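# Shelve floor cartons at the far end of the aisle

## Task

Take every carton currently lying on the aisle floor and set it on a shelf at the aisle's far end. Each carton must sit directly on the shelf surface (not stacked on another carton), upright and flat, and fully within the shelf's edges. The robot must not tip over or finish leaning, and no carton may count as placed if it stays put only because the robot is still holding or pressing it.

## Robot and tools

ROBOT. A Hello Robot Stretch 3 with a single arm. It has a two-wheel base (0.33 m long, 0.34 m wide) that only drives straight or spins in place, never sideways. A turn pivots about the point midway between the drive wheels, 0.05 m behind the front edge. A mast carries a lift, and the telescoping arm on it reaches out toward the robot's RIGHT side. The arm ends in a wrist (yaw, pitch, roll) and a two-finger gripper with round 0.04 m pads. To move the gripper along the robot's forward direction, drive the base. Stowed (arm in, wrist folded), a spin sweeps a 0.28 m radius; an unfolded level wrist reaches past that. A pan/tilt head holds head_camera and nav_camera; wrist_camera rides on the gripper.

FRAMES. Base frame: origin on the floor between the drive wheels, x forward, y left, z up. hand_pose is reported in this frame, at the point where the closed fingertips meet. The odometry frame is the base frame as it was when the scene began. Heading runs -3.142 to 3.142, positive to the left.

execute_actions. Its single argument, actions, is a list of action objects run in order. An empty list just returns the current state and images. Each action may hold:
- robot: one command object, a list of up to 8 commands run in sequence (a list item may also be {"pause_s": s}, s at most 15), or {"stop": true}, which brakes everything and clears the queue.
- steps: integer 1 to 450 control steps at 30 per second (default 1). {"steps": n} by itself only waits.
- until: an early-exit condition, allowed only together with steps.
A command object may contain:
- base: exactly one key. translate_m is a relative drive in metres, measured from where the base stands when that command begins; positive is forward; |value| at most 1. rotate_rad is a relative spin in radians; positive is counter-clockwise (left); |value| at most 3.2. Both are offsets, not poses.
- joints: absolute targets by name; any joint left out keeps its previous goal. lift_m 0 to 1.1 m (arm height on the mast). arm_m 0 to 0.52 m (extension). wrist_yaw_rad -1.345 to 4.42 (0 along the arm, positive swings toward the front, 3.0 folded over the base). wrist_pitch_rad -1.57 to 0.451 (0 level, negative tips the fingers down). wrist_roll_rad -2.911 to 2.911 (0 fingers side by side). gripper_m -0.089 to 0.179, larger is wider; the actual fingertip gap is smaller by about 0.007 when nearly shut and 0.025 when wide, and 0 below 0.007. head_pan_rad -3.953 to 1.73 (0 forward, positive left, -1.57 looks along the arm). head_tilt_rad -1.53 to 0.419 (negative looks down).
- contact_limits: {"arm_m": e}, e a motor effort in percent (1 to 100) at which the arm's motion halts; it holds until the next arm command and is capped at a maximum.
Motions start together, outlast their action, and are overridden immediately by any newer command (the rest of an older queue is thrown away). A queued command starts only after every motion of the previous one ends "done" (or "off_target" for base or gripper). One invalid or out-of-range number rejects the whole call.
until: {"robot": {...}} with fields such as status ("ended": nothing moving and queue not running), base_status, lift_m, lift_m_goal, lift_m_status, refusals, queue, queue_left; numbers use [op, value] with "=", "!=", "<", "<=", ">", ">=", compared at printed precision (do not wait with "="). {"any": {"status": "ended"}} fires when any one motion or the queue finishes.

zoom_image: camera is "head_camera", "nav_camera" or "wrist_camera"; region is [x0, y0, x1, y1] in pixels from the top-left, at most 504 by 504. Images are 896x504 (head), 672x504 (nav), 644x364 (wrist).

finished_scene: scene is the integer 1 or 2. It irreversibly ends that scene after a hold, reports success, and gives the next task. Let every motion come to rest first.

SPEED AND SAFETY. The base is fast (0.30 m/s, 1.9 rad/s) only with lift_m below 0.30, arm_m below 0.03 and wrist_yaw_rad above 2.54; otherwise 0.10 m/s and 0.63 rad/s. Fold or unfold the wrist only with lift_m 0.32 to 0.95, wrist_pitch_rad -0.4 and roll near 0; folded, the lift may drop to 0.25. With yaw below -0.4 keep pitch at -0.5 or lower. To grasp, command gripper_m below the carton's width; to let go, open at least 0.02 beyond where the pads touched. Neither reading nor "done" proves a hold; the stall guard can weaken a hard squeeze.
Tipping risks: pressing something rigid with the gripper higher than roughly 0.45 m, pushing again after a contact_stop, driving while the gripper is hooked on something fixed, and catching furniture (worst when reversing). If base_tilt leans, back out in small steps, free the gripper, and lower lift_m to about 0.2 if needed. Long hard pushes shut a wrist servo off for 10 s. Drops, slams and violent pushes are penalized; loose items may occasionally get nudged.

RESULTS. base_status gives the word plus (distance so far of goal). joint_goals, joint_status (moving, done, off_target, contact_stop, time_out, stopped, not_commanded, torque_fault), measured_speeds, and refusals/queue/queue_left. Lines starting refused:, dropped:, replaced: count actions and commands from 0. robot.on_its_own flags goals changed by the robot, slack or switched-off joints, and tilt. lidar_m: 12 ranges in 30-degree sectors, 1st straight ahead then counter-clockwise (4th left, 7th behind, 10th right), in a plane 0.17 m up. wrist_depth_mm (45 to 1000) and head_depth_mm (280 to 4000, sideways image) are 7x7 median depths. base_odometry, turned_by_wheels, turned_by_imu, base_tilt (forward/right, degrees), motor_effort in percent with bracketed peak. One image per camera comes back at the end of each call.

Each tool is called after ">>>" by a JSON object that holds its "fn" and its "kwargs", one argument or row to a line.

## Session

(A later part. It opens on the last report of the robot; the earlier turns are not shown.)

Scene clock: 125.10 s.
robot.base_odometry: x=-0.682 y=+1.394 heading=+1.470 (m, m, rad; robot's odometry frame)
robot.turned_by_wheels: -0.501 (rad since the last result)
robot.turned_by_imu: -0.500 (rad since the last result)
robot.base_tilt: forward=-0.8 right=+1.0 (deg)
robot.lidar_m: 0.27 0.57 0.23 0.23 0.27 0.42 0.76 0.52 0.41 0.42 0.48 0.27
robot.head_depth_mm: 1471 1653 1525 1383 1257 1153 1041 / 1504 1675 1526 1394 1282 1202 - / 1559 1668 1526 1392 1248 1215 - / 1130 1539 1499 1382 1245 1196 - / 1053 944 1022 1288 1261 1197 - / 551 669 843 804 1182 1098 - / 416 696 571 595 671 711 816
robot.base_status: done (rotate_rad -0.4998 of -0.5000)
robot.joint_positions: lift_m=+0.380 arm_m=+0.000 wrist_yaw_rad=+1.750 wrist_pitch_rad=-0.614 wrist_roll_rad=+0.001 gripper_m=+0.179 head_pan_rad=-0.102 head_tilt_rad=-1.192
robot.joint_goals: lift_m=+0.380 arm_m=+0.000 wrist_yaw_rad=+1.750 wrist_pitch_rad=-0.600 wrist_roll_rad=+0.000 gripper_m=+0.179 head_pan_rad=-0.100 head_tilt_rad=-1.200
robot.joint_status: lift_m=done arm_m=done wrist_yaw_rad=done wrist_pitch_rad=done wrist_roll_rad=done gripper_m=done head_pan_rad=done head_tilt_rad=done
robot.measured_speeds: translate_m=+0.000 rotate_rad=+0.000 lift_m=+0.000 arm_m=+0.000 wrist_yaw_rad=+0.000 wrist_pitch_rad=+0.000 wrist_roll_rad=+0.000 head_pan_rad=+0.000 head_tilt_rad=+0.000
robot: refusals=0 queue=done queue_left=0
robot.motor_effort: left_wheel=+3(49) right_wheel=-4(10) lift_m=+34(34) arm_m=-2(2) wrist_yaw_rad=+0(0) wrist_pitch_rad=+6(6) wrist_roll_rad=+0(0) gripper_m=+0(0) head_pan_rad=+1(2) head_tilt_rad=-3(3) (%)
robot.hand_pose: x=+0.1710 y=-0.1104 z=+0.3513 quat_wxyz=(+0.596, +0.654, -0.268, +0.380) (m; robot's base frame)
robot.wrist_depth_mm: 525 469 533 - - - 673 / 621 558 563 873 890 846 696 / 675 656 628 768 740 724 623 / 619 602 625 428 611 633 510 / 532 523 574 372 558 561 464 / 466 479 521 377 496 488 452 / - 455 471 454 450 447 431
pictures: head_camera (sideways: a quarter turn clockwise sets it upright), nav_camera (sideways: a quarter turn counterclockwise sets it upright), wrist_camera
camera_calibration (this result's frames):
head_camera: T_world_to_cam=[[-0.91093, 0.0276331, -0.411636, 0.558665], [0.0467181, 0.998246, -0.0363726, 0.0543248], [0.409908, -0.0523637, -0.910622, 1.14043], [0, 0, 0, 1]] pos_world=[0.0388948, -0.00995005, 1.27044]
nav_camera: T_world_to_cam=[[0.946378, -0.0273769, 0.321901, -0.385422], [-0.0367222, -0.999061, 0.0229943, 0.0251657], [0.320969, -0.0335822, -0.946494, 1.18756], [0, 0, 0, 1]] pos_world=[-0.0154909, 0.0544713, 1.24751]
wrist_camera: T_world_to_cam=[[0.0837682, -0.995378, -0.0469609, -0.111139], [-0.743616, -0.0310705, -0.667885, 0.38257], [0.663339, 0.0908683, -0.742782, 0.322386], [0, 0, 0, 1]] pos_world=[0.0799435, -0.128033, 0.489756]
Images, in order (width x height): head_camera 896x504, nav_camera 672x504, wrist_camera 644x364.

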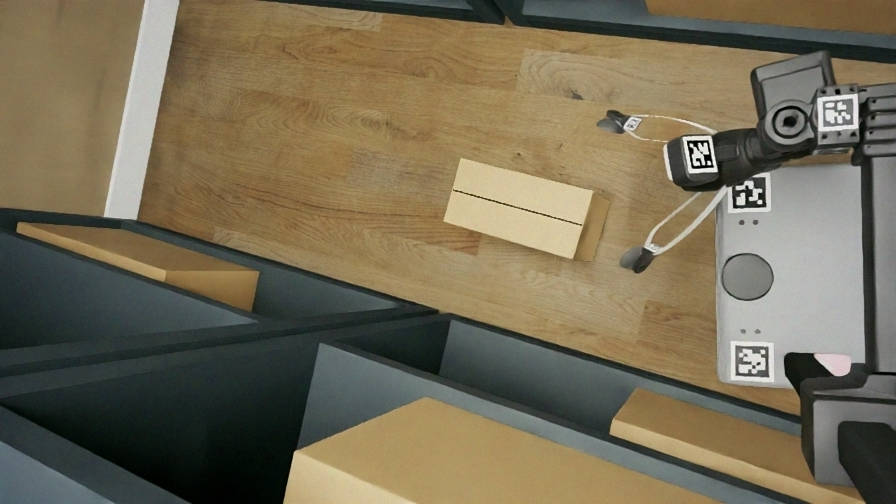

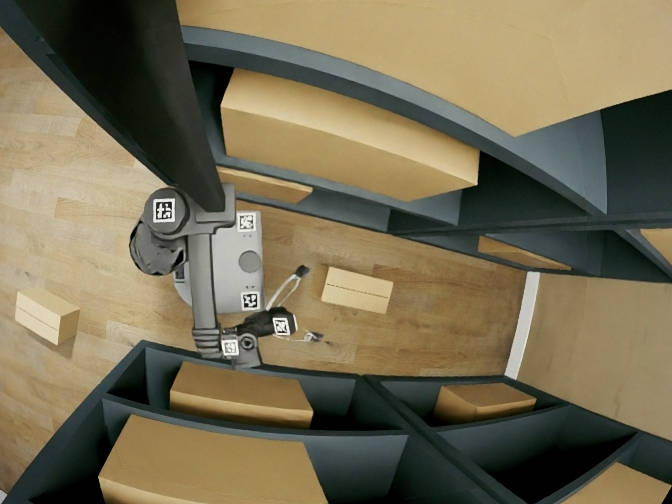

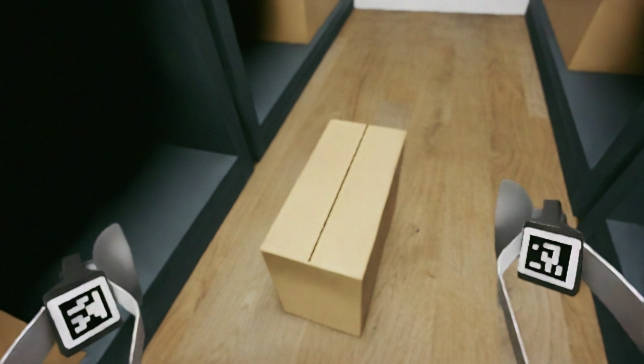

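>>> {"fn": "execute_actions", "kwargs": {
  "actions": [
    {"robot":[{"base":{"rotate_rad":-0.12},"joints":{"wrist_yaw_rad":1.8}},{"base":{"translate_m":0.235}},{"joints":{"lift_m":0.2}}],"steps":300,"until":{"robot":{"status":"ended"}}},
    {"steps":5}
  ]
}}

Scene clock: 137.60 s.
robot.base_odometry: x=-0.630 y=+1.623 heading=+1.351 (m, m, rad; robot's odometry frame)
robot.turned_by_wheels: -0.120 (rad since the last result)
robot.turned_by_imu: -0.121 (rad since the last result)
robot.base_tilt: forward=-0.9 right=+1.0 (deg)
robot.lidar_m: 0.78 0.32 0.43 0.28 0.25 0.33 0.99 0.57 0.45 0.44 0.50 -
robot.head_depth_mm: 1260 1474 1444 1345 1250 1165 1092 / 1283 1561 1529 1397 1286 1196 1103 / 1293 1567 1516 1390 1275 1213 - / 1316 1598 1514 1377 1107 1036 - / 1098 1228 1375 1354 1256 1201 - / 1061 958 880 807 1079 1119 - / 1008 933 513 639 730 667 653
robot.base_status: done (translate_m +0.2350 of +0.2350)
robot.joint_positions: lift_m=+0.203 arm_m=+0.000 wrist_yaw_rad=+1.810 wrist_pitch_rad=-0.574 wrist_roll_rad=+0.027 gripper_m=+0.179 head_pan_rad=-0.102 head_tilt_rad=-1.192
robot.joint_goals: lift_m=+0.203 arm_m=+0.000 wrist_yaw_rad=+1.800 wrist_pitch_rad=-0.600 wrist_roll_rad=+0.000 gripper_m=+0.179 head_pan_rad=-0.100 head_tilt_rad=-1.200
robot.joint_status: lift_m=contact_stop arm_m=done wrist_yaw_rad=done wrist_pitch_rad=done wrist_roll_rad=done gripper_m=done head_pan_rad=done head_tilt_rad=done
robot.measured_speeds: translate_m=+0.000 rotate_rad=+0.000 lift_m=+0.002 arm_m=+0.000 wrist_yaw_rad=+0.000 wrist_pitch_rad=+0.000 wrist_roll_rad=+0.000 head_pan_rad=+0.000 head_tilt_rad=+0.000
robot: refusals=0 queue=dropped queue_left=0
robot.on_its_own: lift_m is slack since a contact_stop, until your next command for it
robot.motor_effort: left_wheel=+4(7) right_wheel=-1(10) lift_m=+31(34) arm_m=-3(2) wrist_yaw_rad=-10(14) wrist_pitch_rad=-12(15) wrist_roll_rad=-13(14) gripper_m=+0(0) head_pan_rad=+1(1) head_tilt_rad=-2(2) (%)
robot.hand_pose: x=+0.1750 y=-0.0973 z=+0.1824 quat_wxyz=(+0.573, +0.662, -0.269, +0.401) (m; robot's base frame)
robot.wrist_depth_mm: 293 698 672 823 793 748 555 / 303 539 587 665 615 597 530 / 297 376 270 238 503 494 468 / 344 392 210 201 429 425 405 / 339 347 180 173 374 370 355 / 299 163 158 154 330 323 313 / - 143 140 140 302 292 282
pictures: head_camera (sideways: a quarter turn clockwise sets it upright), nav_camera (sideways: a quarter turn counterclockwise sets it upright), wrist_camera
camera_calibration (this result's frames):
head_camera: T_world_to_cam=[[-0.91093, 0.0276328, -0.411636, 0.558665], [0.0467178, 0.998246, -0.0363726, 0.0543248], [0.409908, -0.0523636, -0.910622, 1.14043], [0, 0, 0, 1]] pos_world=[0.0388948, -0.00995004, 1.27044]
nav_camera: T_world_to_cam=[[0.946378, -0.0273767, 0.321901, -0.385422], [-0.0367219, -0.999061, 0.0229943, 0.0251657], [0.320969, -0.0335821, -0.946494, 1.18756], [0, 0, 0, 1]] pos_world=[-0.015491, 0.0544712, 1.24751]
wrist_camera: T_world_to_cam=[[0.131058, -0.988724, -0.0724422, -0.109382], [-0.718125, -0.0443042, -0.694503, 0.272192], [0.683462, 0.143043, -0.715834, 0.189739], [0, 0, 0, 1]] pos_world=[0.0801237, -0.123231, 0.316936]
Images, in order (width x height): head_camera 896x504, nav_camera 672x504, wrist_camera 644x364.

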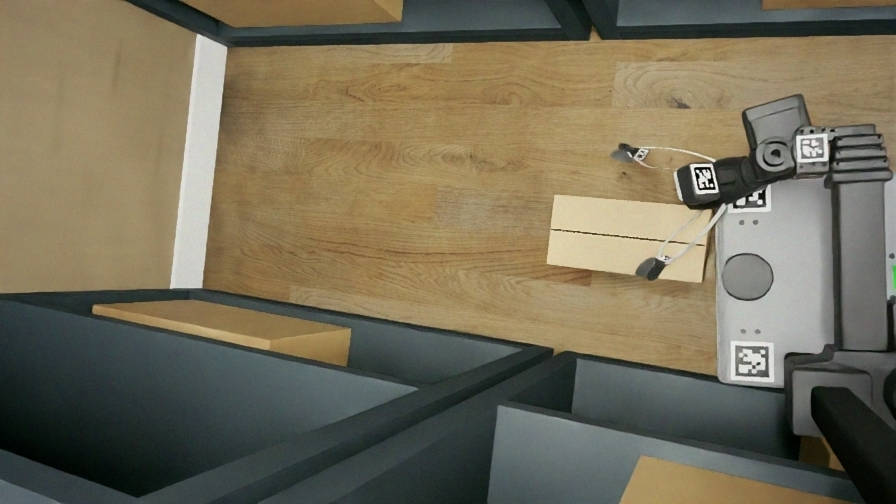

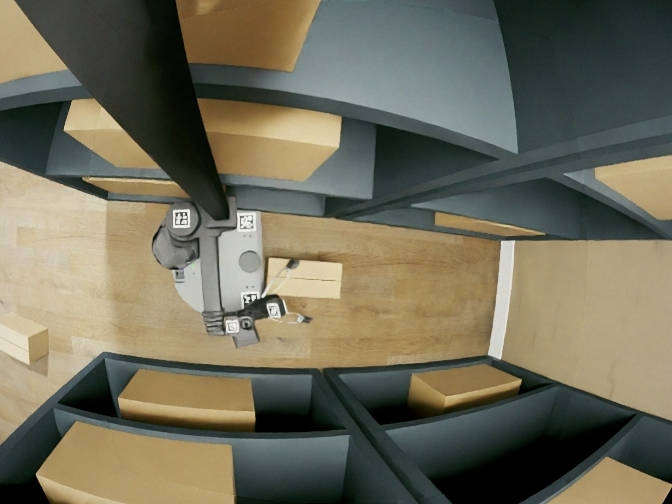

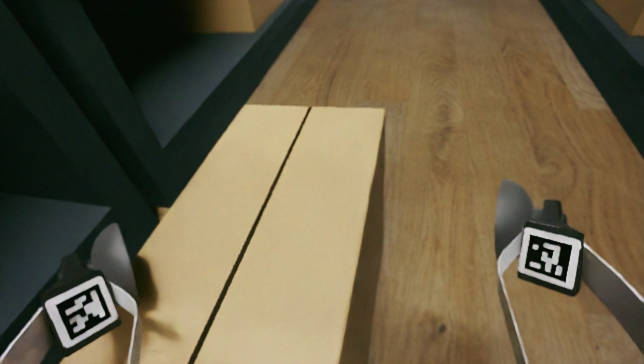

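>>> {"fn": "execute_actions", "kwargs": {
  "actions": [
    {"robot":[{"joints":{"lift_m":0.25}},{"base":{"translate_m":-0.02},"joints":{"wrist_yaw_rad":2.08}},{"joints":{"lift_m":0.175}}],"steps":300,"until":{"robot":{"status":"ended"}}},
    {"steps":5}
  ]
}}

Scene clock: 147.07 s.
robot.base_odometry: x=-0.635 y=+1.604 heading=+1.351 (m, m, rad; robot's odometry frame)
robot.turned_by_wheels: +0.000 (rad since the last result)
robot.turned_by_imu: +0.000 (rad since the last result)
robot.base_tilt: forward=-0.8 right=+0.9 (deg)
robot.lidar_m: - 0.34 0.46 0.23 0.22 0.34 0.98 0.56 0.45 0.44 0.51 -
robot.head_depth_mm: 1280 1480 1458 1348 1250 1162 1091 / 1295 1588 1529 1394 1288 1206 1107 / 1308 1604 1522 1386 1281 1192 - / 1334 1591 1511 1384 1112 1044 - / 1105 1248 1378 1344 1264 1197 - / 1062 956 878 810 1154 1118 - / 1011 519 529 695 731 671 654
robot.base_status: done (translate_m -0.0200 of -0.0200)
robot.joint_positions: lift_m=+0.175 arm_m=+0.000 wrist_yaw_rad=+2.081 wrist_pitch_rad=-0.611 wrist_roll_rad=+0.006 gripper_m=+0.179 head_pan_rad=-0.102 head_tilt_rad=-1.192
robot.joint_goals: lift_m=+0.175 arm_m=+0.000 wrist_yaw_rad=+2.080 wrist_pitch_rad=-0.600 wrist_roll_rad=+0.000 gripper_m=+0.179 head_pan_rad=-0.100 head_tilt_rad=-1.200
robot.joint_status: lift_m=done arm_m=done wrist_yaw_rad=done wrist_pitch_rad=done wrist_roll_rad=done gripper_m=done head_pan_rad=done head_tilt_rad=done
robot.measured_speeds: translate_m=+0.000 rotate_rad=+0.000 lift_m=+0.000 arm_m=+0.000 wrist_yaw_rad=+0.000 wrist_pitch_rad=+0.000 wrist_roll_rad=+0.000 head_pan_rad=+0.000 head_tilt_rad=+0.000
robot: refusals=0 queue=done queue_left=0
robot.motor_effort: left_wheel=+3(4) right_wheel=-4(10) lift_m=+30(39) arm_m=-2(2) wrist_yaw_rad=-1(8) wrist_pitch_rad=+4(12) wrist_roll_rad=-3(13) gripper_m=+1(1) head_pan_rad=+1(0) head_tilt_rad=-3(3) (%)
robot.hand_pose: x=+0.1499 y=-0.0495 z=+0.1472 quat_wxyz=(+0.524, +0.690, -0.159, +0.472) (m; robot's base frame)
robot.wrist_depth_mm: 404 325 361 548 670 631 604 / 462 393 388 230 207 207 494 / 383 369 388 179 173 180 415 / 320 329 160 153 148 348 363 / 283 311 136 133 130 133 319 / 266 123 120 117 115 285 282 / - 280 110 105 104 264 256
pictures: head_camera (sideways: a quarter turn clockwise sets it upright), nav_camera (sideways: a quarter turn counterclockwise sets it upright), wrist_camera
camera_calibration (this result's frames):
head_camera: T_world_to_cam=[[-0.91093, 0.0276327, -0.411636, 0.558665], [0.0467177, 0.998246, -0.0363726, 0.0543248], [0.409908, -0.0523635, -0.910622, 1.14043], [0, 0, 0, 1]] pos_world=[0.0388948, -0.00995003, 1.27044]
nav_camera: T_world_to_cam=[[0.946378, -0.0273765, 0.321901, -0.385422], [-0.0367218, -0.999061, 0.0229943, 0.0251657], [0.320969, -0.0335821, -0.946494, 1.18756], [0, 0, 0, 1]] pos_world=[-0.015491, 0.0544712, 1.24751]
wrist_camera: T_world_to_cam=[[0.40029, -0.914974, -0.0508999, -0.101192], [-0.692936, -0.265869, -0.670189, 0.213505], [0.599673, 0.303541, -0.740443, 0.19899], [0, 0, 0, 1]] pos_world=[0.0691226, -0.0962257, 0.285279]
Images, in order (width x height): head_camera 896x504, nav_camera 672x504, wrist_camera 644x364.

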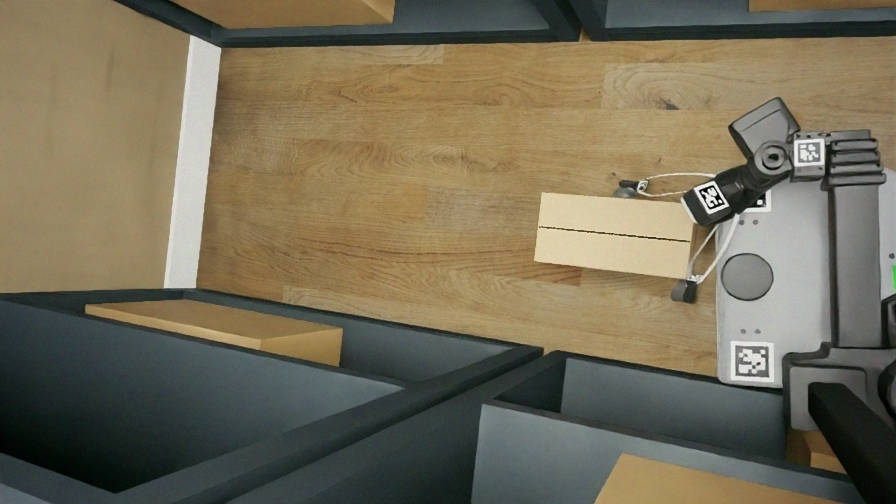

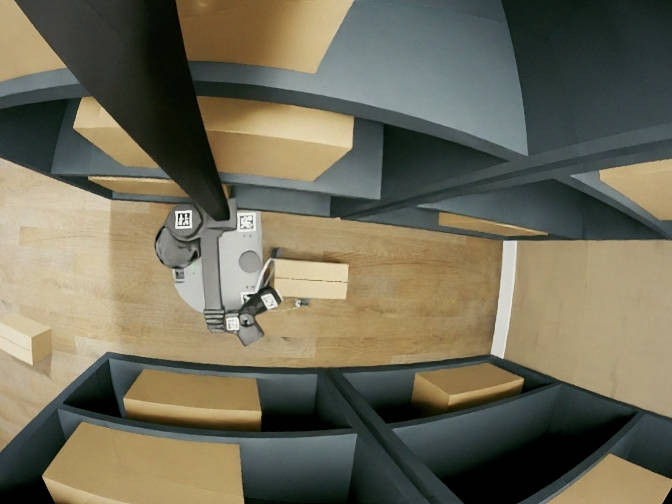

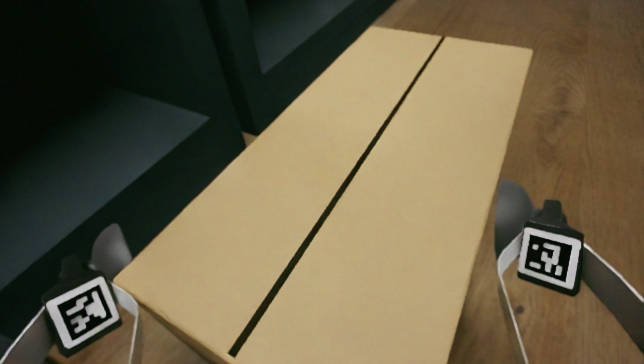

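>>> {"fn": "execute_actions", "kwargs": {
  "actions": [
    {"robot":[{"base":{"translate_m":0.03}},{"joints":{"gripper_m":0.08}},{"pause_s":0.5},{"joints":{"wrist_yaw_rad":1.57}},{"joints":{"gripper_m":0.179}}],"steps":300,"until":{"robot":{"status":"ended"}}},
    {"steps":5}
  ]
}}

Scene clock: 155.53 s.
robot.base_odometry: x=-0.628 y=+1.633 heading=+1.351 (m, m, rad; robot's odometry frame)
robot.turned_by_wheels: +0.000 (rad since the last result)
robot.turned_by_imu: -0.001 (rad since the last result)
robot.base_tilt: forward=-0.8 right=+0.9 (deg)
robot.lidar_m: 0.76 0.31 0.42 0.31 0.27 0.33 1.00 0.57 0.45 0.45 0.18 0.17
robot.head_depth_mm: 1246 1483 1469 1336 1257 1164 1096 / 1270 1562 1515 1388 1261 1193 1101 / 1279 1572 1518 1387 1110 1168 - / 1298 1591 1502 1399 1280 1192 - / 1101 1224 1378 1338 1255 1199 - / 1057 958 876 814 1068 1122 - / 1014 940 509 613 730 666 651
robot.base_status: done (translate_m +0.0300 of +0.0300)
robot.joint_positions: lift_m=+0.175 arm_m=+0.000 wrist_yaw_rad=+1.571 wrist_pitch_rad=-0.611 wrist_roll_rad=+0.006 gripper_m=+0.179 head_pan_rad=-0.102 head_tilt_rad=-1.192
robot.joint_goals: lift_m=+0.175 arm_m=+0.000 wrist_yaw_rad=+1.570 wrist_pitch_rad=-0.600 wrist_roll_rad=+0.000 gripper_m=+0.179 head_pan_rad=-0.100 head_tilt_rad=-1.200
robot.joint_status: lift_m=done arm_m=done wrist_yaw_rad=done wrist_pitch_rad=done wrist_roll_rad=done gripper_m=done head_pan_rad=done head_tilt_rad=done
robot.measured_speeds: translate_m=+0.000 rotate_rad=+0.000 lift_m=+0.000 arm_m=+0.000 wrist_yaw_rad=+0.000 wrist_pitch_rad=+0.000 wrist_roll_rad=+0.000 head_pan_rad=+0.000 head_tilt_rad=+0.000
robot: refusals=0 queue=done queue_left=0
robot.motor_effort: left_wheel=+3(7) right_wheel=-3(4) lift_m=+30(30) arm_m=-2(2) wrist_yaw_rad=-1(8) wrist_pitch_rad=+5(6) wrist_roll_rad=-3(3) gripper_m=+2(100) head_pan_rad=+0(1) head_tilt_rad=-3(3) (%)
robot.hand_pose: x=+0.1746 y=-0.1452 z=+0.1470 quat_wxyz=(+0.627, +0.628, -0.328, +0.325) (m; robot's base frame)
robot.wrist_depth_mm: 581 588 731 687 265 499 447 / 475 530 579 216 206 439 379 / 394 474 478 178 172 415 357 / 364 422 160 152 147 365 345 / 362 370 136 132 129 324 318 / 335 129 121 117 115 284 283 / - 284 147 108 103 264 257
pictures: head_camera (sideways: a quarter turn clockwise sets it upright), nav_camera (sideways: a quarter turn counterclockwise sets it upright), wrist_camera
camera_calibration (this result's frames):
head_camera: T_world_to_cam=[[-0.91093, 0.027633, -0.411636, 0.558665], [0.046718, 0.998246, -0.0363726, 0.0543248], [0.409908, -0.0523636, -0.910622, 1.14043], [0, 0, 0, 1]] pos_world=[0.0388948, -0.00995005, 1.27044]
nav_camera: T_world_to_cam=[[0.946378, -0.0273769, 0.321901, -0.385422], [-0.0367222, -0.999061, 0.0229943, 0.0251657], [0.320969, -0.0335822, -0.946494, 1.18756], [0, 0, 0, 1]] pos_world=[-0.0154909, 0.0544713, 1.24751]
wrist_camera: T_world_to_cam=[[-0.0968938, -0.993996, -0.0508273, -0.123313], [-0.735102, 0.105898, -0.669634, 0.266372], [0.670996, -0.0275201, -0.74095, 0.152638], [0, 0, 0, 1]] pos_world=[0.0814426, -0.146581, 0.285202]
Images, in order (width x height): head_camera 896x504, nav_camera 672x504, wrist_camera 644x364.

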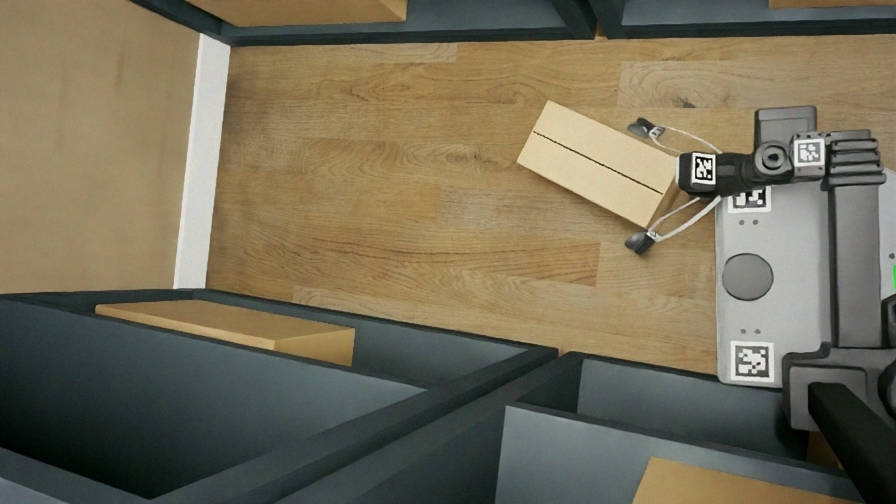

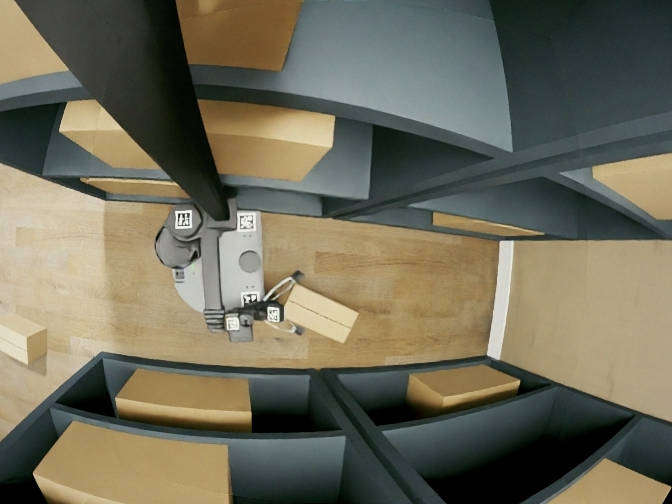

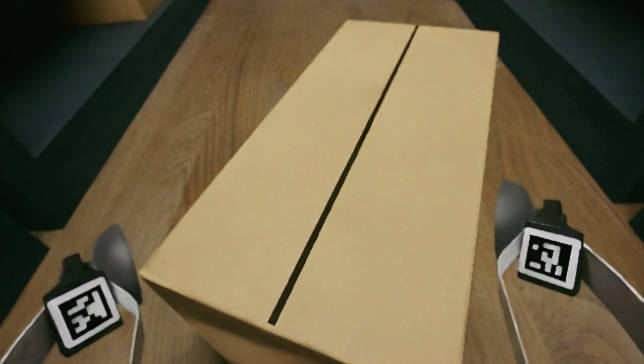

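>>> {"fn": "execute_actions", "kwargs": {
  "actions": [
    {"robot":[{"joints":{"lift_m":0.26}},{"base":{"translate_m":0.085},"joints":{"wrist_yaw_rad":1.23}},{"joints":{"lift_m":0.175}}],"steps":300,"until":{"robot":{"status":"ended"}}},
    {"steps":5}
  ]
}}

Scene clock: 163.57 s.
robot.base_odometry: x=-0.610 y=+1.716 heading=+1.352 (m, m, rad; robot's odometry frame)
robot.turned_by_wheels: +0.001 (rad since the last result)
robot.turned_by_imu: +0.037 (rad since the last result)
robot.base_tilt: forward=-0.9 right=+1.0 (deg)
robot.lidar_m: 0.69 0.25 0.30 0.48 0.28 0.34 1.07 0.56 0.46 0.19 0.15 0.15
robot.head_depth_mm: 1156 1417 1511 1366 1256 1179 1093 / 1178 1451 1526 1394 1271 1179 1096 / 1199 1473 1509 1393 1277 1050 - / 1212 1503 1514 1390 1274 1205 - / 1066 988 1246 1327 1261 1198 - / 1062 962 869 805 877 1108 - / 410 926 500 512 714 686 646
robot.base_status: off_target (translate_m +0.0847 of +0.0850)
robot.joint_positions: lift_m=+0.179 arm_m=+0.000 wrist_yaw_rad=+1.238 wrist_pitch_rad=-0.579 wrist_roll_rad=+0.023 gripper_m=+0.179 head_pan_rad=-0.102 head_tilt_rad=-1.192
robot.joint_goals: lift_m=+0.179 arm_m=+0.000 wrist_yaw_rad=+1.230 wrist_pitch_rad=-0.600 wrist_roll_rad=+0.000 gripper_m=+0.179 head_pan_rad=-0.100 head_tilt_rad=-1.200
robot.joint_status: lift_m=contact_stop arm_m=done wrist_yaw_rad=done wrist_pitch_rad=done wrist_roll_rad=done gripper_m=done head_pan_rad=done head_tilt_rad=done
robot.measured_speeds: translate_m=+0.000 rotate_rad=+0.000 lift_m=+0.002 arm_m=+0.000 wrist_yaw_rad=+0.000 wrist_pitch_rad=+0.000 wrist_roll_rad=+0.000 head_pan_rad=+0.000 head_tilt_rad=+0.000
robot: refusals=0 queue=dropped queue_left=0
robot.on_its_own: lift_m is slack since a contact_stop, until your next command for it (your +0.175 is given up)
robot.motor_effort: left_wheel=+49(61) right_wheel=+20(22) lift_m=+31(41) arm_m=-2(3) wrist_yaw_rad=-6(6) wrist_pitch_rad=-10(13) wrist_roll_rad=-11(12) gripper_m=+0(2) head_pan_rad=+0(0) head_tilt_rad=-3(3) (%)
robot.hand_pose: x=+0.1687 y=-0.2111 z=+0.1575 quat_wxyz=(+0.664, +0.560, -0.442, +0.222) (m; robot's base frame)
robot.wrist_depth_mm: 703 851 831 747 534 512 462 / 624 693 637 612 470 408 249 / 538 544 214 198 449 358 268 / 469 453 174 167 374 369 293 / 399 392 150 145 149 342 275 / 355 135 131 128 127 298 282 / - 120 117 114 113 273 263
pictures: head_camera (sideways: a quarter turn clockwise sets it upright), nav_camera (sideways: a quarter turn counterclockwise sets it upright), wrist_camera
camera_calibration (this result's frames):
head_camera: T_world_to_cam=[[-0.910929, 0.0276343, -0.411636, 0.558665], [0.0467194, 0.998246, -0.0363726, 0.0543248], [0.409908, -0.0523642, -0.910622, 1.14043], [0, 0, 0, 1]] pos_world=[0.0388948, -0.00995009, 1.27044]
nav_camera: T_world_to_cam=[[0.946377, -0.0273782, 0.321901, -0.385422], [-0.0367236, -0.999061, 0.0229943, 0.0251657], [0.320969, -0.0335826, -0.946494, 1.18756], [0, 0, 0, 1]] pos_world=[-0.0154909, 0.0544713, 1.24751]
wrist_camera: T_world_to_cam=[[-0.424044, -0.903051, -0.0684545, -0.111716], [-0.632677, 0.349471, -0.691079, 0.313532], [0.648002, -0.249739, -0.71953, 0.116136], [0, 0, 0, 1]] pos_world=[0.0757352, -0.181452, 0.292592]
Images, in order (width x height): head_camera 896x504, nav_camera 672x504, wrist_camera 644x364.

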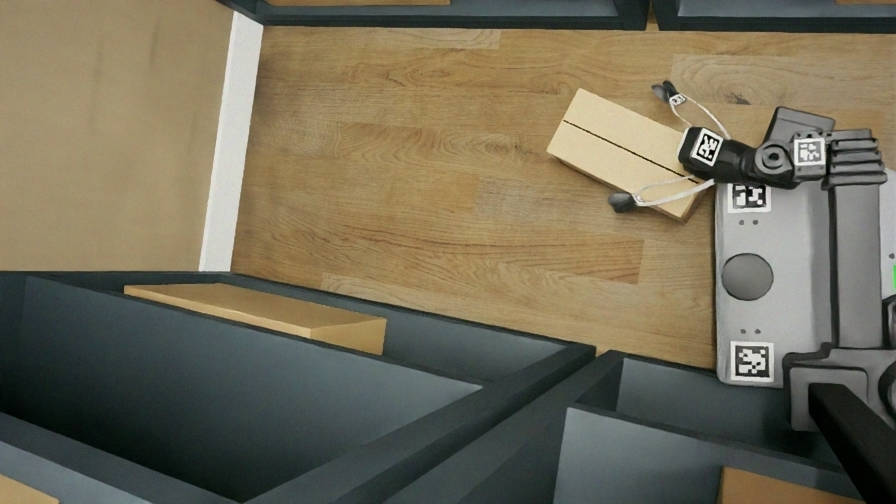

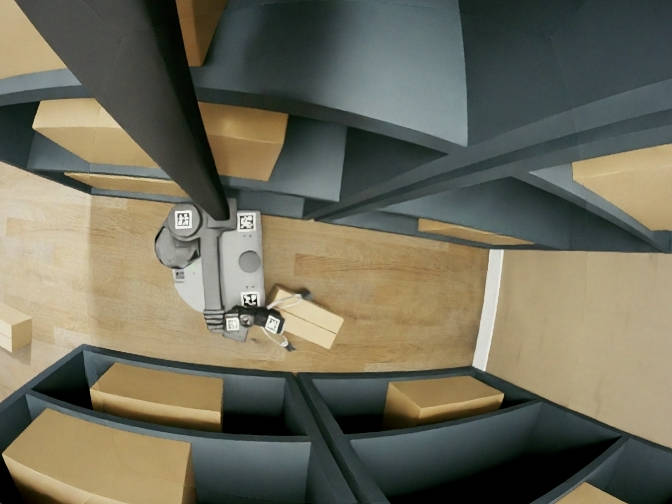

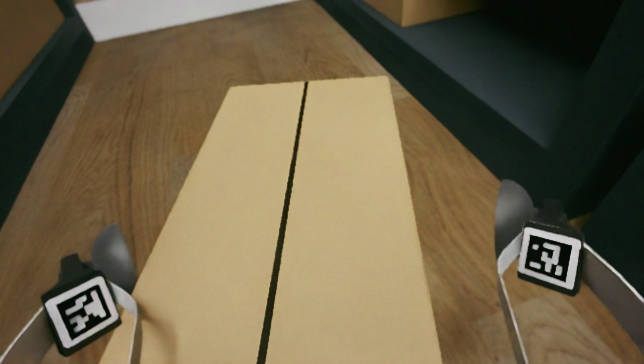

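>>> {"fn": "execute_actions", "kwargs": {
  "actions": [
    {"robot":[{"base":{"translate_m":-0.02},"joints":{"lift_m":0.23}},{"joints":{"wrist_yaw_rad":1.36}},{"joints":{"lift_m":0.172}},{"joints":{"gripper_m":0.03}},{"pause_s":1},{"joints":{"lift_m":0.45}},{"base":{"rotate_rad":-0.2},"joints":{"wrist_yaw_rad":1.57}}],"steps":450,"until":{"robot":{"status":"ended"}}},
    {"steps":5}
  ]
}}

Scene clock: 176.63 s.
robot.base_odometry: x=-0.614 y=+1.696 heading=+1.151 (m, m, rad; robot's odometry frame)
robot.turned_by_wheels: -0.201 (rad since the last result)
robot.turned_by_imu: -0.201 (rad since the last result)
robot.base_tilt: forward=-0.8 right=+1.0 (deg)
robot.lidar_m: 0.91 0.27 0.27 0.63 0.27 0.27 0.67 0.77 0.47 0.45 0.47 0.78
robot.head_depth_mm: 1109 1195 1209 1315 1205 1158 1088 / 1246 1467 1482 1391 902 1182 - / 1242 1539 1519 1392 866 788 - / 1241 1538 1505 1382 1280 1195 - / 1225 1528 1502 1384 1274 1194 - / 1159 1306 1267 1313 1153 1114 - / 1057 948 863 785 707 684 639
robot.base_status: done (rotate_rad -0.1998 of -0.2000)
robot.joint_positions: lift_m=+0.450 arm_m=+0.000 wrist_yaw_rad=+1.567 wrist_pitch_rad=-0.624 wrist_roll_rad=+0.005 gripper_m=+0.067 head_pan_rad=-0.102 head_tilt_rad=-1.192
robot.joint_goals: lift_m=+0.450 arm_m=+0.000 wrist_yaw_rad=+1.570 wrist_pitch_rad=-0.600 wrist_roll_rad=+0.000 gripper_m=+0.065 head_pan_rad=-0.100 head_tilt_rad=-1.200
robot.joint_status: lift_m=done arm_m=done wrist_yaw_rad=done wrist_pitch_rad=done wrist_roll_rad=done gripper_m=off_target head_pan_rad=done head_tilt_rad=done
robot.measured_speeds: translate_m=+0.000 rotate_rad=+0.000 lift_m=+0.000 arm_m=+0.000 wrist_yaw_rad=+0.000 wrist_pitch_rad=+0.000 wrist_roll_rad=+0.000 head_pan_rad=+0.000 head_tilt_rad=+0.000
robot: refusals=0 queue=done queue_left=0
robot.on_its_own: gripper_m is held at +0.065, not at your +0.030, by its stall guard, which is still easing
robot.motor_effort: left_wheel=+3(50) right_wheel=-5(20) lift_m=+39(41) arm_m=-2(2) wrist_yaw_rad=+3(9) wrist_pitch_rad=+10(27) wrist_roll_rad=-3(14) gripper_m=-46(100) head_pan_rad=+0(0) head_tilt_rad=-2(3) (%)
robot.hand_pose: x=+0.1725 y=-0.1461 z=+0.4192 quat_wxyz=(+0.630, +0.629, -0.325, +0.319) (m; robot's base frame)
robot.wrist_depth_mm: 599 839 - - 680 601 667 / 574 798 - - 732 679 292 / 634 731 901 263 673 705 303 / 686 714 730 191 186 619 320 / 603 638 160 150 142 - 325 / 537 - 129 123 117 520 401 / 387 112 108 104 100 470 427
pictures: head_camera (sideways: a quarter turn clockwise sets it upright), nav_camera (sideways: a quarter turn counterclockwise sets it upright), wrist_camera
camera_calibration (this result's frames):
head_camera: T_world_to_cam=[[-0.910929, 0.0276328, -0.411636, 0.558665], [0.0467178, 0.998246, -0.0363726, 0.0543248], [0.409909, -0.0523636, -0.910622, 1.14043], [0, 0, 0, 1]] pos_world=[0.0388948, -0.00995004, 1.27044]
nav_camera: T_world_to_cam=[[0.946377, -0.0273766, 0.321901, -0.385422], [-0.0367219, -0.999061, 0.0229943, 0.0251657], [0.320969, -0.0335821, -0.946494, 1.18756], [0, 0, 0, 1]] pos_world=[-0.0154909, 0.0544712, 1.24751]
wrist_camera: T_world_to_cam=[[-0.102224, -0.993527, -0.0495504, -0.110151], [-0.743072, 0.109382, -0.660212, 0.445079], [0.661358, -0.0306698, -0.749443, 0.360478], [0, 0, 0, 1]] pos_world=[0.0810605, -0.147065, 0.558546]
Images, in order (width x height): head_camera 896x504, nav_camera 672x504, wrist_camera 644x364.

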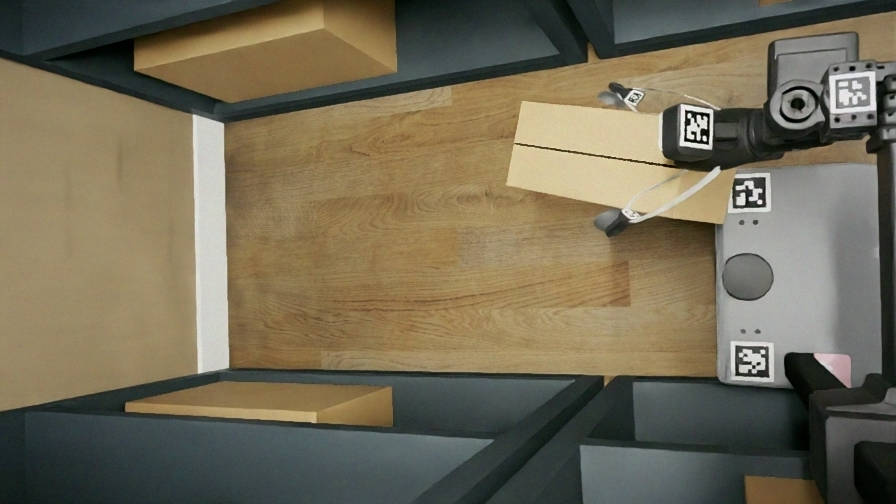

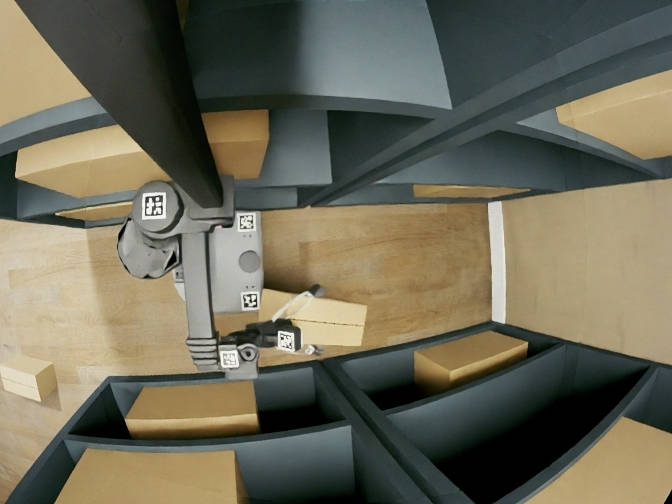

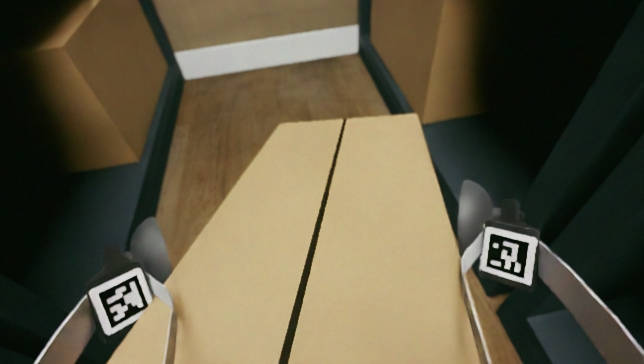

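>>> {"fn": "execute_actions", "kwargs": {
  "actions": [
    {"robot":[{"base":{"translate_m":0.45},"joints":{"lift_m":0.722,"wrist_pitch_rad":-0.53,"head_pan_rad":-1.0,"head_tilt_rad":-0.9}},{"joints":{"arm_m":0.1}}],"steps":450,"until":{"robot":{"status":"ended"}}},
    {"steps":5}
  ]
}}

Scene clock: 187.40 s.
robot.base_odometry: x=-0.430 y=+2.107 heading=+1.151 (m, m, rad; robot's odometry frame)
robot.turned_by_wheels: +0.000 (rad since the last result)
robot.turned_by_imu: -0.002 (rad since the last result)
robot.base_tilt: forward=-0.8 right=+1.0 (deg)
robot.lidar_m: 0.73 0.32 0.31 0.65 0.25 0.27 0.74 0.66 0.44 0.53 0.47 0.59
robot.head_depth_mm: 359 403 452 993 851 - 1064 / 381 433 479 984 861 1133 1112 / 407 466 1085 978 855 577 1103 / 435 503 1129 971 633 552 1104 / 664 549 1146 963 665 1208 1114 / 715 594 1062 1002 1333 1241 1113 / 698 810 942 1112 1333 1231 1103
robot.base_status: done (translate_m +0.4500 of +0.4500)
robot.joint_positions: lift_m=+0.722 arm_m=+0.100 wrist_yaw_rad=+1.569 wrist_pitch_rad=-0.557 wrist_roll_rad=+0.004 gripper_m=+0.101 head_pan_rad=-0.993 head_tilt_rad=-0.902
robot.joint_goals: lift_m=+0.722 arm_m=+0.100 wrist_yaw_rad=+1.570 wrist_pitch_rad=-0.530 wrist_roll_rad=+0.000 gripper_m=+0.100 head_pan_rad=-1.000 head_tilt_rad=-0.900
robot.joint_status: lift_m=done arm_m=done wrist_yaw_rad=done wrist_pitch_rad=done wrist_roll_rad=done gripper_m=off_target head_pan_rad=done head_tilt_rad=done
robot.measured_speeds: translate_m=+0.000 rotate_rad=+0.000 lift_m=+0.000 arm_m=+0.000 wrist_yaw_rad=+0.000 wrist_pitch_rad=+0.000 wrist_roll_rad=+0.000 head_pan_rad=+0.000 head_tilt_rad=+0.000
robot: refusals=0 queue=done queue_left=0
robot.on_its_own: gripper_m is held at +0.100, not at your +0.030, by its stall guard, which is not easing now
robot.motor_effort: left_wheel=+3(8) right_wheel=-5(5) lift_m=+39(41) arm_m=+5(5) wrist_yaw_rad=+1(3) wrist_pitch_rad=+12(14) wrist_roll_rad=-2(3) gripper_m=-24(46) head_pan_rad=-2(34) head_tilt_rad=+1(15) (%)
robot.hand_pose: x=+0.1834 y=-0.2452 z=+0.7046 quat_wxyz=(+0.618, +0.618, -0.345, +0.341) (m; robot's base frame)
robot.wrist_depth_mm: 557 571 602 607 603 633 606 / 594 633 651 690 614 598 558 / 616 711 746 751 517 489 465 / 691 791 827 216 208 417 402 / 667 816 177 159 151 - 350 / 587 - 131 126 121 305 310 / 533 111 107 104 100 278 278
pictures: head_camera (sideways: a quarter turn clockwise sets it upright), nav_camera (sideways: a quarter turn counterclockwise sets it upright), wrist_camera
camera_calibration (this result's frames):
head_camera: T_world_to_cam=[[-0.465962, 0.595558, -0.654363, 0.872157], [0.812813, 0.580321, -0.0506216, 0.0682187], [0.349593, -0.555462, -0.754484, 0.937839], [0, 0, 0, 1]] pos_world=[0.023081, -0.0380742, 1.28175]
nav_camera: T_world_to_cam=[[0.501641, -0.643235, 0.57845, -0.716879], [-0.805306, -0.591463, 0.0406688, 0.00683174], [0.315972, -0.48623, -0.814703, 1.01635], [0, 0, 0, 1]] pos_world=[0.04398, 0.0370982, 1.24242]
wrist_camera: T_world_to_cam=[[-0.0962251, -0.99383, -0.0551542, -0.190641], [-0.697529, 0.106858, -0.708544, 0.677492], [0.710067, -0.0297082, -0.703507, 0.523027], [0, 0, 0, 1]] pos_world=[0.0828412, -0.246322, 0.837472]
Images, in order (width x height): head_camera 896x504, nav_camera 672x504, wrist_camera 644x364.

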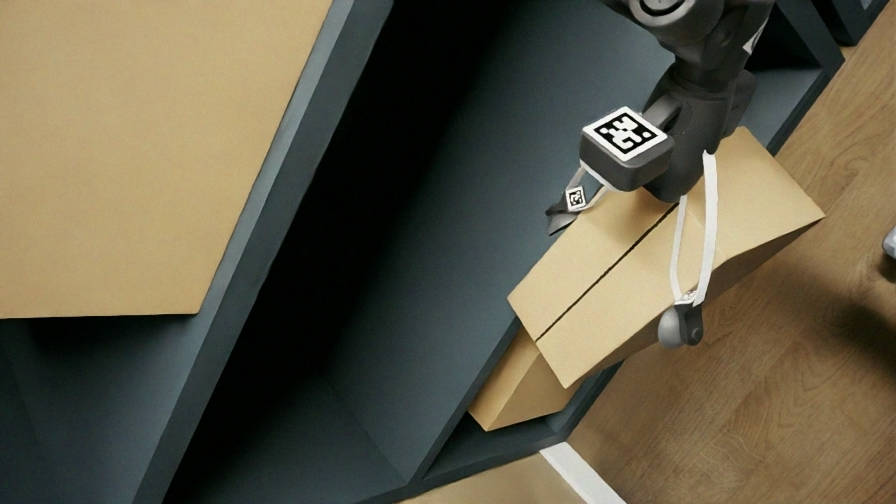

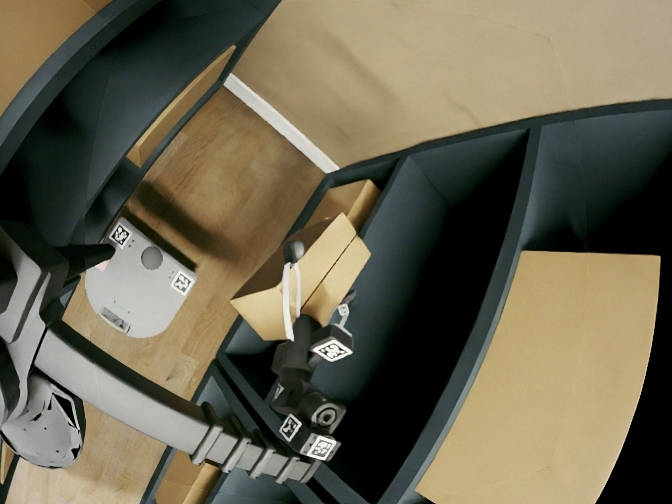

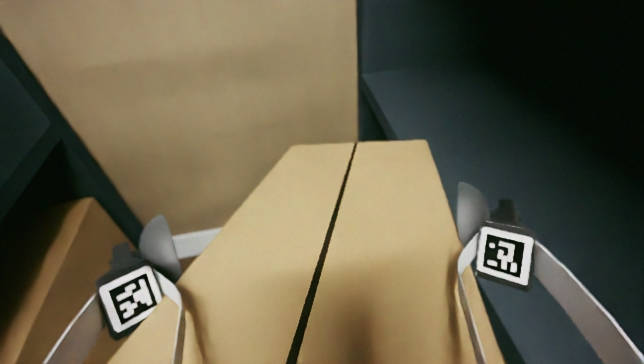

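>>> {"fn": "execute_actions", "kwargs": {
  "actions": [
    {"robot":[{"base":{"translate_m":0.06}},{"joints":{"arm_m":0.2},"contact_limits":{"arm_m":28}}],"steps":450,"until":{"robot":{"status":"ended"}}},
    {"steps":5}
  ]
}}

Scene clock: 195.37 s.
robot.base_odometry: x=-0.406 y=+2.162 heading=+1.151 (m, m, rad; robot's odometry frame)
robot.turned_by_wheels: +0.000 (rad since the last result)
robot.turned_by_imu: -0.001 (rad since the last result)
robot.base_tilt: forward=-0.8 right=+1.0 (deg)
robot.lidar_m: 0.30 0.32 0.28 0.65 0.32 0.29 0.74 0.70 0.46 0.59 0.45 0.29
robot.head_depth_mm: 357 401 450 996 887 787 1082 / 379 429 475 990 813 1165 1112 / 404 462 1085 978 858 1178 1124 / 673 508 1128 972 894 1200 1120 / 729 564 1099 968 1107 1253 1099 / 703 591 984 1002 1311 1246 1035 / 656 734 870 1030 1255 1238 941
robot.base_status: done (translate_m +0.0600 of +0.0600)
robot.joint_positions: lift_m=+0.722 arm_m=+0.200 wrist_yaw_rad=+1.573 wrist_pitch_rad=-0.548 wrist_roll_rad=+0.006 gripper_m=+0.100 head_pan_rad=-0.993 head_tilt_rad=-0.901
robot.joint_goals: lift_m=+0.722 arm_m=+0.200 wrist_yaw_rad=+1.570 wrist_pitch_rad=-0.530 wrist_roll_rad=+0.000 gripper_m=+0.100 head_pan_rad=-1.000 head_tilt_rad=-0.900
robot.joint_status: lift_m=done arm_m=done wrist_yaw_rad=done wrist_pitch_rad=done wrist_roll_rad=done gripper_m=off_target head_pan_rad=done head_tilt_rad=done
robot.measured_speeds: translate_m=+0.000 rotate_rad=+0.000 lift_m=+0.000 arm_m=+0.000 wrist_yaw_rad=+0.000 wrist_pitch_rad=+0.000 wrist_roll_rad=+0.000 head_pan_rad=+0.000 head_tilt_rad=+0.000
robot: refusals=0 queue=done queue_left=0
robot.on_its_own: gripper_m is held at +0.100, not at your +0.030, by its stall guard, which is not easing now
robot.motor_effort: left_wheel=+3(7) right_wheel=-4(7) lift_m=+36(39) arm_m=+5(8) wrist_yaw_rad=-2(21) wrist_pitch_rad=+8(12) wrist_roll_rad=-3(9) gripper_m=-1(28) head_pan_rad=-3(3) head_tilt_rad=+1(1) (%)
robot.contact_limits: arm_m 28 (drawing in: default 30, maximum 49; extending or still: default 41, maximum 66)
robot.hand_pose: x=+0.1848 y=-0.3444 z=+0.7065 quat_wxyz=(+0.616, +0.618, -0.347, +0.345) (m; robot's base frame)
robot.wrist_depth_mm: 506 522 544 539 546 567 514 / 554 573 598 593 588 601 525 / 610 635 676 647 511 491 477 / 665 717 760 762 439 418 405 / 710 839 889 897 375 363 352 / 696 884 907 885 328 316 312 / 668 582 573 792 298 284 280
pictures: head_camera (sideways: a quarter turn clockwise sets it upright), nav_camera (sideways: a quarter turn counterclockwise sets it upright), wrist_camera
camera_calibration (this result's frames):
head_camera: T_world_to_cam=[[-0.465771, 0.595312, -0.654722, 0.872624], [0.812846, 0.580274, -0.0506418, 0.0682449], [0.34977, -0.555776, -0.754171, 0.937431], [0, 0, 0, 1]] pos_world=[0.023085, -0.0380828, 1.28177]
nav_camera: T_world_to_cam=[[0.501469, -0.643021, 0.578838, -0.717383], [-0.805336, -0.59142, 0.0406954, 0.00679721], [0.316168, -0.486567, -0.814427, 1.01599], [0, 0, 0, 1]] pos_world=[0.0439967, 0.0370732, 1.24242]
wrist_camera: T_world_to_cam=[[-0.092186, -0.994095, -0.0572413, -0.288265], [-0.691397, 0.105273, -0.714764, 0.693174], [0.716569, -0.0263148, -0.697019, 0.515834], [0, 0, 0, 1]] pos_world=[0.0830531, -0.345961, 0.838501]
Images, in order (width x height): head_camera 896x504, nav_camera 672x504, wrist_camera 644x364.

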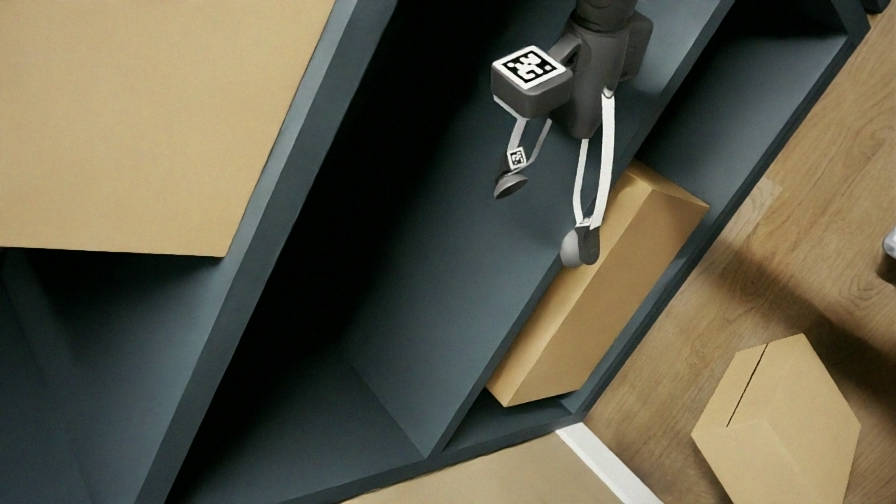

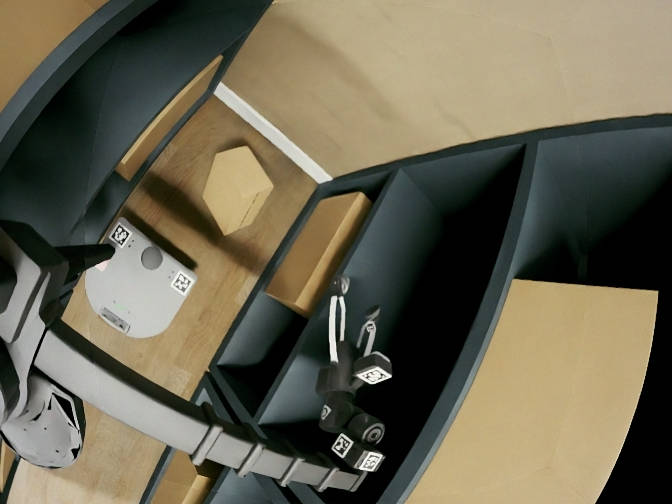

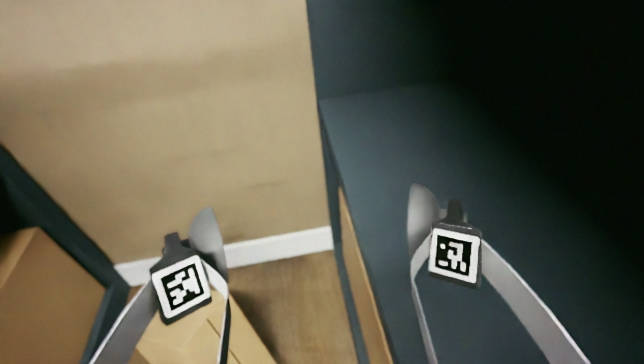

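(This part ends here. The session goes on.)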